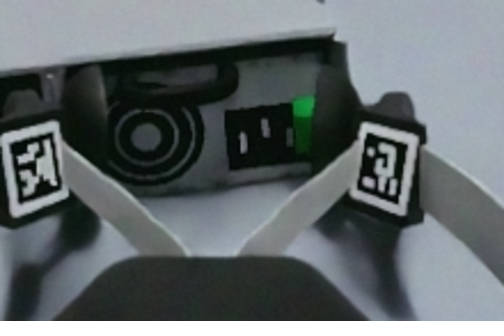

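execute_actions(actions=[{"r1":{"joints":{"arm_m":0.22}}}], cameras=[])

execute_actions(actions=[{"r1":{"joints":{"lift_m":0.87,"gripper_m":0.012,"wrist_roll_rad":-0.85},"base":{"strafe_m":-0.188}}}], cameras=[])

execute_actions(actions=[{"r1":{"joints":{"arm_m":0.305,"wrist_yaw_rad":0.87,"wrist_pitch_rad":0.77}}}], cameras=[])

execute_actions(actions=[{"r1":{"joints":{"arm_m":0.323,"lift_m":0.846},"pace":"slow"}}], cameras=["r1_wrist_camera"])

zoom_image(camera="r1_wrist_camera", region=[210, 180, 390, 330])

Scene clock: 613.50 s.
r1.base_odometry: x=-0.344 y=+0.810 heading=+2.481 (m, m, rad; r1's odometry frame)
r1.turned_by_wheels: +0.000 (rad since the last result)
r1.turned_by_imu: +0.000 (rad since the last result)
r1.base_tilt: forward=+0.0 right=-0.3 (deg)
r1.lidar_m: 0.38 0.41 1.69 1.62 1.91 1.66 1.59 1.67 2.29 2.46 0.54 0.40
r1.base_status: not commanded
r1.joint_positions: lift_m=+0.687 arm_m=+0.222 wrist_yaw_rad=-0.035 wrist_pitch_rad=+0.223 wrist_roll_rad=+0.120 gripper_m=+0.050
r1.joint_status: all done
r1.motor_effort: lift_m=+17(17) arm_m=-9(7) wrist_yaw_rad=-2(0) wrist_pitch_rad=-9(8) wrist_roll_rad=+0(1) gripper_m=-4(2) wheel_0=+0(0) wheel_1=-1(1) wheel_2=-1(1) (%)
r1.hand_pose: x=+0.6706 y=-0.0972 z=+0.8018 quat_wxyz=(+0.992, +0.061, +0.110, -0.024) (m; r1's base frame)
r1.wrist_depth_mm: - - - - - - - / - - - - - - - / - - - - - - 683 / - - 336 343 442 415 399 / - 310 270 277 301 290 276 / 259 253 223 229 200 222 214 / 206 198 204 - 190 178 180
r2.base_odometry: x=+0.797 y=-1.247 heading=-2.454 (m, m, rad; r2's odometry frame)
r2.turned_by_wheels: +0.000 (rad since the last result)
r2.turned_by_imu: +0.001 (rad since the last result)
r2.base_tilt: forward=+0.1 right=-0.2 (deg)
r2.lidar_m: 0.80 0.82 1.49 2.43 2.55 0.70 0.65 0.72 2.37 2.28 1.46 0.82
r2.base_status: not commanded
r2.joint_positions: lift_m=+1.100 arm_m=+0.002 wrist_yaw_rad=+0.000 wrist_pitch_rad=+1.101 wrist_roll_rad=+0.012 gripper_m=+0.110
r2.joint_status: not commanded
r2.motor_effort: lift_m=+23(23) arm_m=+0(0) wrist_yaw_rad=+0(0) wrist_pitch_rad=-3(3) wrist_roll_rad=-3(0) gripper_m=-2(1) wheel_0=+3(3) wheel_1=+3(3) wheel_2=-2(2) (%)
r2.hand_pose: x=+0.3032 y=-0.0874 z=+1.0208 quat_wxyz=(+0.852, +0.005, +0.523, -0.003) (m; r2's base frame)
r2.wrist_depth_mm: 904 891 917 917 917 931 946 / 1042 1042 1060 1078 1118 1118 1138 / 1281 1308 1308 1336 1336 1366 1366 / 1430 1430 1430 1430 1430 1430 1430 / 1308 1336 1308 1336 1308 1336 1308 / 1205 1205 213 1229 206 1229 1229 / 1118 1138 1138 123 1138 1138 1138
pictures: none
No camera images: the call's "cameras" was empty. Leave "cameras" out to get every camera's image.

Scene clock: 615.40 s.
r1.base_odometry: x=-0.229 y=+0.958 heading=+2.481 (m, m, rad; r1's odometry frame)
r1.turned_by_wheels: +0.000 (rad since the last result)
r1.turned_by_imu: +0.000 (rad since the last result)
r1.base_tilt: forward=-0.1 right=-0.3 (deg)
r1.lidar_m: 0.36 0.40 1.87 1.83 2.06 1.66 1.61 1.68 2.31 2.26 0.56 0.40
r1.base_status: done
r1.joint_positions: lift_m=+0.870 arm_m=+0.222 wrist_yaw_rad=-0.035 wrist_pitch_rad=+0.222 wrist_roll_rad=-0.850 gripper_m=+0.012
r1.joint_status: all done
r1.motor_effort: lift_m=+23(24) arm_m=-9(9) wrist_yaw_rad=-1(0) wrist_pitch_rad=-8(7) wrist_roll_rad=-4(4) gripper_m=-4(6) wheel_0=-2(4) wheel_1=+1(9) wheel_2=+0(1) (%)
r1.hand_pose: x=+0.6706 y=-0.0972 z=+0.9843 quat_wxyz=(+0.906, -0.408, +0.108, +0.030) (m; r1's base frame)
r1.wrist_depth_mm: - - - - - - - / 466 - - - - - - / 370 504 - - - - - / 327 449 723 - - - - / 338 433 549 - - - - / 312 364 187 193 - - - / 286 317 404 - - - -
r2.base_odometry: x=+0.797 y=-1.247 heading=-2.454 (m, m, rad; r2's odometry frame)
r2.turned_by_wheels: +0.000 (rad since the last result)
r2.turned_by_imu: +0.000 (rad since the last result)
r2.base_tilt: forward=+0.2 right=-0.2 (deg)
r2.lidar_m: 0.79 0.83 1.49 2.43 2.54 0.71 0.63 0.71 2.37 2.26 1.48 0.85
r2.base_status: not commanded
r2.joint_positions: lift_m=+1.100 arm_m=+0.002 wrist_yaw_rad=+0.000 wrist_pitch_rad=+1.101 wrist_roll_rad=+0.012 gripper_m=+0.110
r2.joint_status: not commanded
r2.motor_effort: lift_m=+23(23) arm_m=+0(0) wrist_yaw_rad=+0(1) wrist_pitch_rad=-2(2) wrist_roll_rad=+0(4) gripper_m=-2(1) wheel_0=+3(3) wheel_1=+3(3) wheel_2=-2(2) (%)
r2.hand_pose: x=+0.3032 y=-0.0874 z=+1.0208 quat_wxyz=(+0.852, +0.005, +0.523, -0.003) (m; r2's base frame)
r2.wrist_depth_mm: 904 904 904 917 931 946 946 / 1060 1078 1078 1098 1078 1098 1118 / 1281 1281 1281 1336 1336 1366 1397 / 1397 1430 1430 1430 1430 1464 1430 / 1308 1281 1281 1308 1308 1336 1336 / 1229 1229 213 1229 206 1205 1229 / 1138 1118 1138 124 1160 1160 1138
pictures: none
No camera images: the call's "cameras" was empty. Leave "cameras" out to get every camera's image.

Scene clock: 616.60 s.
r1.base_odometry: x=-0.229 y=+0.958 heading=+2.481 (m, m, rad; r1's odometry frame)
r1.turned_by_wheels: +0.000 (rad since the last result)
r1.turned_by_imu: +0.000 (rad since the last result)
r1.base_tilt: forward=+0.0 right=-0.4 (deg)
r1.lidar_m: 0.38 0.38 1.87 1.82 2.05 1.68 1.58 1.67 2.32 2.28 0.55 0.38
r1.base_status: not commanded
r1.joint_positions: lift_m=+0.870 arm_m=+0.303 wrist_yaw_rad=+0.870 wrist_pitch_rad=+0.771 wrist_roll_rad=-0.850 gripper_m=+0.012
r1.joint_status: all done
r1.motor_effort: lift_m=+23(23) arm_m=+9(11) wrist_yaw_rad=-1(5) wrist_pitch_rad=-4(4) wrist_roll_rad=-2(1) gripper_m=-5(4) wheel_0=-1(2) wheel_1=+1(1) wheel_2=+0(0) (%)
r1.hand_pose: x=+0.6746 y=+0.1017 z=+0.8469 quat_wxyz=(+0.700, -0.491, +0.150, +0.496) (m; r1's base frame)
r1.wrist_depth_mm: 285 1255 1576 1983 - - - / 266 307 382 1708 - - - / 250 289 338 402 - - - / 236 267 312 342 392 - - / 223 253 282 303 340 430 - / 211 232 186 193 282 382 - / 202 215 246 - 296 370 -
r2.base_odometry: x=+0.797 y=-1.247 heading=-2.454 (m, m, rad; r2's odometry frame)
r2.turned_by_wheels: +0.000 (rad since the last result)
r2.turned_by_imu: +0.000 (rad since the last result)
r2.base_tilt: forward=+0.2 right=-0.2 (deg)
r2.lidar_m: 0.80 0.83 1.47 2.43 2.53 0.71 0.66 0.72 2.38 2.28 1.46 0.85
r2.base_status: not commanded
r2.joint_positions: lift_m=+1.100 arm_m=+0.002 wrist_yaw_rad=+0.000 wrist_pitch_rad=+1.101 wrist_roll_rad=+0.012 gripper_m=+0.110
r2.joint_status: not commanded
r2.motor_effort: lift_m=+23(23) arm_m=+0(0) wrist_yaw_rad=+0(0) wrist_pitch_rad=-2(2) wrist_roll_rad=+0(1) gripper_m=-1(2) wheel_0=+3(3) wheel_1=+3(3) wheel_2=-2(2) (%)
r2.hand_pose: x=+0.3032 y=-0.0874 z=+1.0208 quat_wxyz=(+0.852, +0.005, +0.523, -0.003) (m; r2's base frame)
r2.wrist_depth_mm: 891 904 904 917 946 931 946 / 1060 1060 1078 1078 1098 1118 1118 / 1281 1308 1308 1336 1336 1366 1366 / 1397 1430 1430 1430 1430 1430 1430 / 1336 1308 1308 1308 1308 1308 1336 / 1229 1205 214 1255 206 1205 1229 / 1160 1138 1138 124 1138 1138 1160
pictures: none
No camera images: the call's "cameras" was empty. Leave "cameras" out to get every camera's image.

Scene clock: 617.73 s.
r1.base_odometry: x=-0.229 y=+0.958 heading=+2.481 (m, m, rad; r1's odometry frame)
r1.turned_by_wheels: +0.000 (rad since the last result)
r1.turned_by_imu: +0.000 (rad since the last result)
r1.base_tilt: forward=+0.0 right=-0.4 (deg)
r1.lidar_m: 0.36 0.39 1.88 1.83 2.05 1.64 1.60 1.67 2.31 2.26 0.55 0.41
r1.base_status: not commanded
r1.joint_positions: lift_m=+0.846 arm_m=+0.321 wrist_yaw_rad=+0.870 wrist_pitch_rad=+0.771 wrist_roll_rad=-0.850 gripper_m=+0.012
r1.joint_status: all done
r1.motor_effort: lift_m=+17(21) arm_m=+9(9) wrist_yaw_rad=-1(1) wrist_pitch_rad=-4(4) wrist_roll_rad=-1(0) gripper_m=-5(4) wheel_0=-2(1) wheel_1=+1(0) wheel_2=+0(0) (%)
r1.hand_pose: x=+0.6926 y=+0.1017 z=+0.8234 quat_wxyz=(+0.700, -0.491, +0.150, +0.496) (m; r1's base frame)
r1.wrist_depth_mm: 259 300 1499 1863 - - - / 243 281 334 1708 - - - / 229 263 306 355 1808 - - / 215 243 283 309 338 559 - / 202 229 258 267 301 384 - / 192 211 187 194 251 343 - / 184 195 224 - 262 329 1205
r2.base_odometry: x=+0.797 y=-1.247 heading=-2.454 (m, m, rad; r2's odometry frame)
r2.turned_by_wheels: +0.000 (rad since the last result)
r2.turned_by_imu: +0.000 (rad since the last result)
r2.base_tilt: forward=+0.1 right=-0.2 (deg)
r2.lidar_m: 0.79 0.81 1.47 2.43 2.54 0.69 0.66 0.72 2.39 2.29 1.49 0.84
r2.base_status: not commanded
r2.joint_positions: lift_m=+1.100 arm_m=+0.002 wrist_yaw_rad=+0.000 wrist_pitch_rad=+1.101 wrist_roll_rad=+0.012 gripper_m=+0.110
r2.joint_status: not commanded
r2.motor_effort: lift_m=+22(23) arm_m=+0(0) wrist_yaw_rad=+0(0) wrist_pitch_rad=-3(3) wrist_roll_rad=-2(2) gripper_m=-1(0) wheel_0=+3(3) wheel_1=+3(3) wheel_2=-2(2) (%)
r2.hand_pose: x=+0.3032 y=-0.0874 z=+1.0208 quat_wxyz=(+0.852, +0.005, +0.523, -0.003) (m; r2's base frame)
r2.wrist_depth_mm: 891 904 904 917 917 946 946 / 1060 1060 1060 1098 1098 1098 1138 / 1281 1308 1308 1336 1336 1336 1397 / 1430 1397 1464 1430 1430 1430 1430 / 1308 1336 1336 1336 1308 1308 1308 / 1229 1205 214 1229 205 1229 1255 / 1138 1138 1138 124 1160 1138 1182
pictures: r1_wrist_camera
camera_calibration (this result's frames):
r1_wrist_camera: T_world_to_cam=[[0.825545, -0.041989, 0.562773, -1.03881], [0.259018, -0.857793, -0.44396, 0.319308], [0.501384, 0.512277, -0.697271, 0.403169], [0, 0, 0, 1]] pos_world=[0.572736, 0.0237468, 1.00749]
Images, in order (width x height): r1_wrist_camera 616x392.

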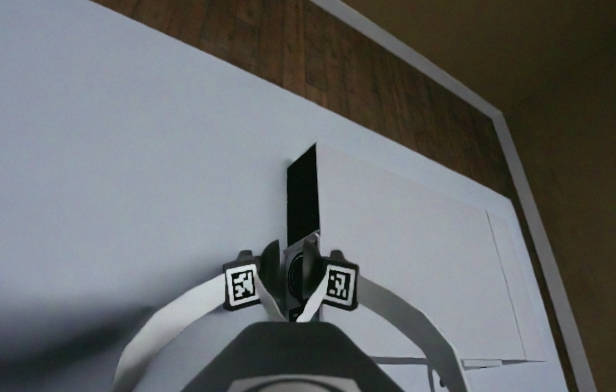

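Region (210, 180, 390, 330) of r1_wrist_camera's 616x392 image, scaled by 2.800.

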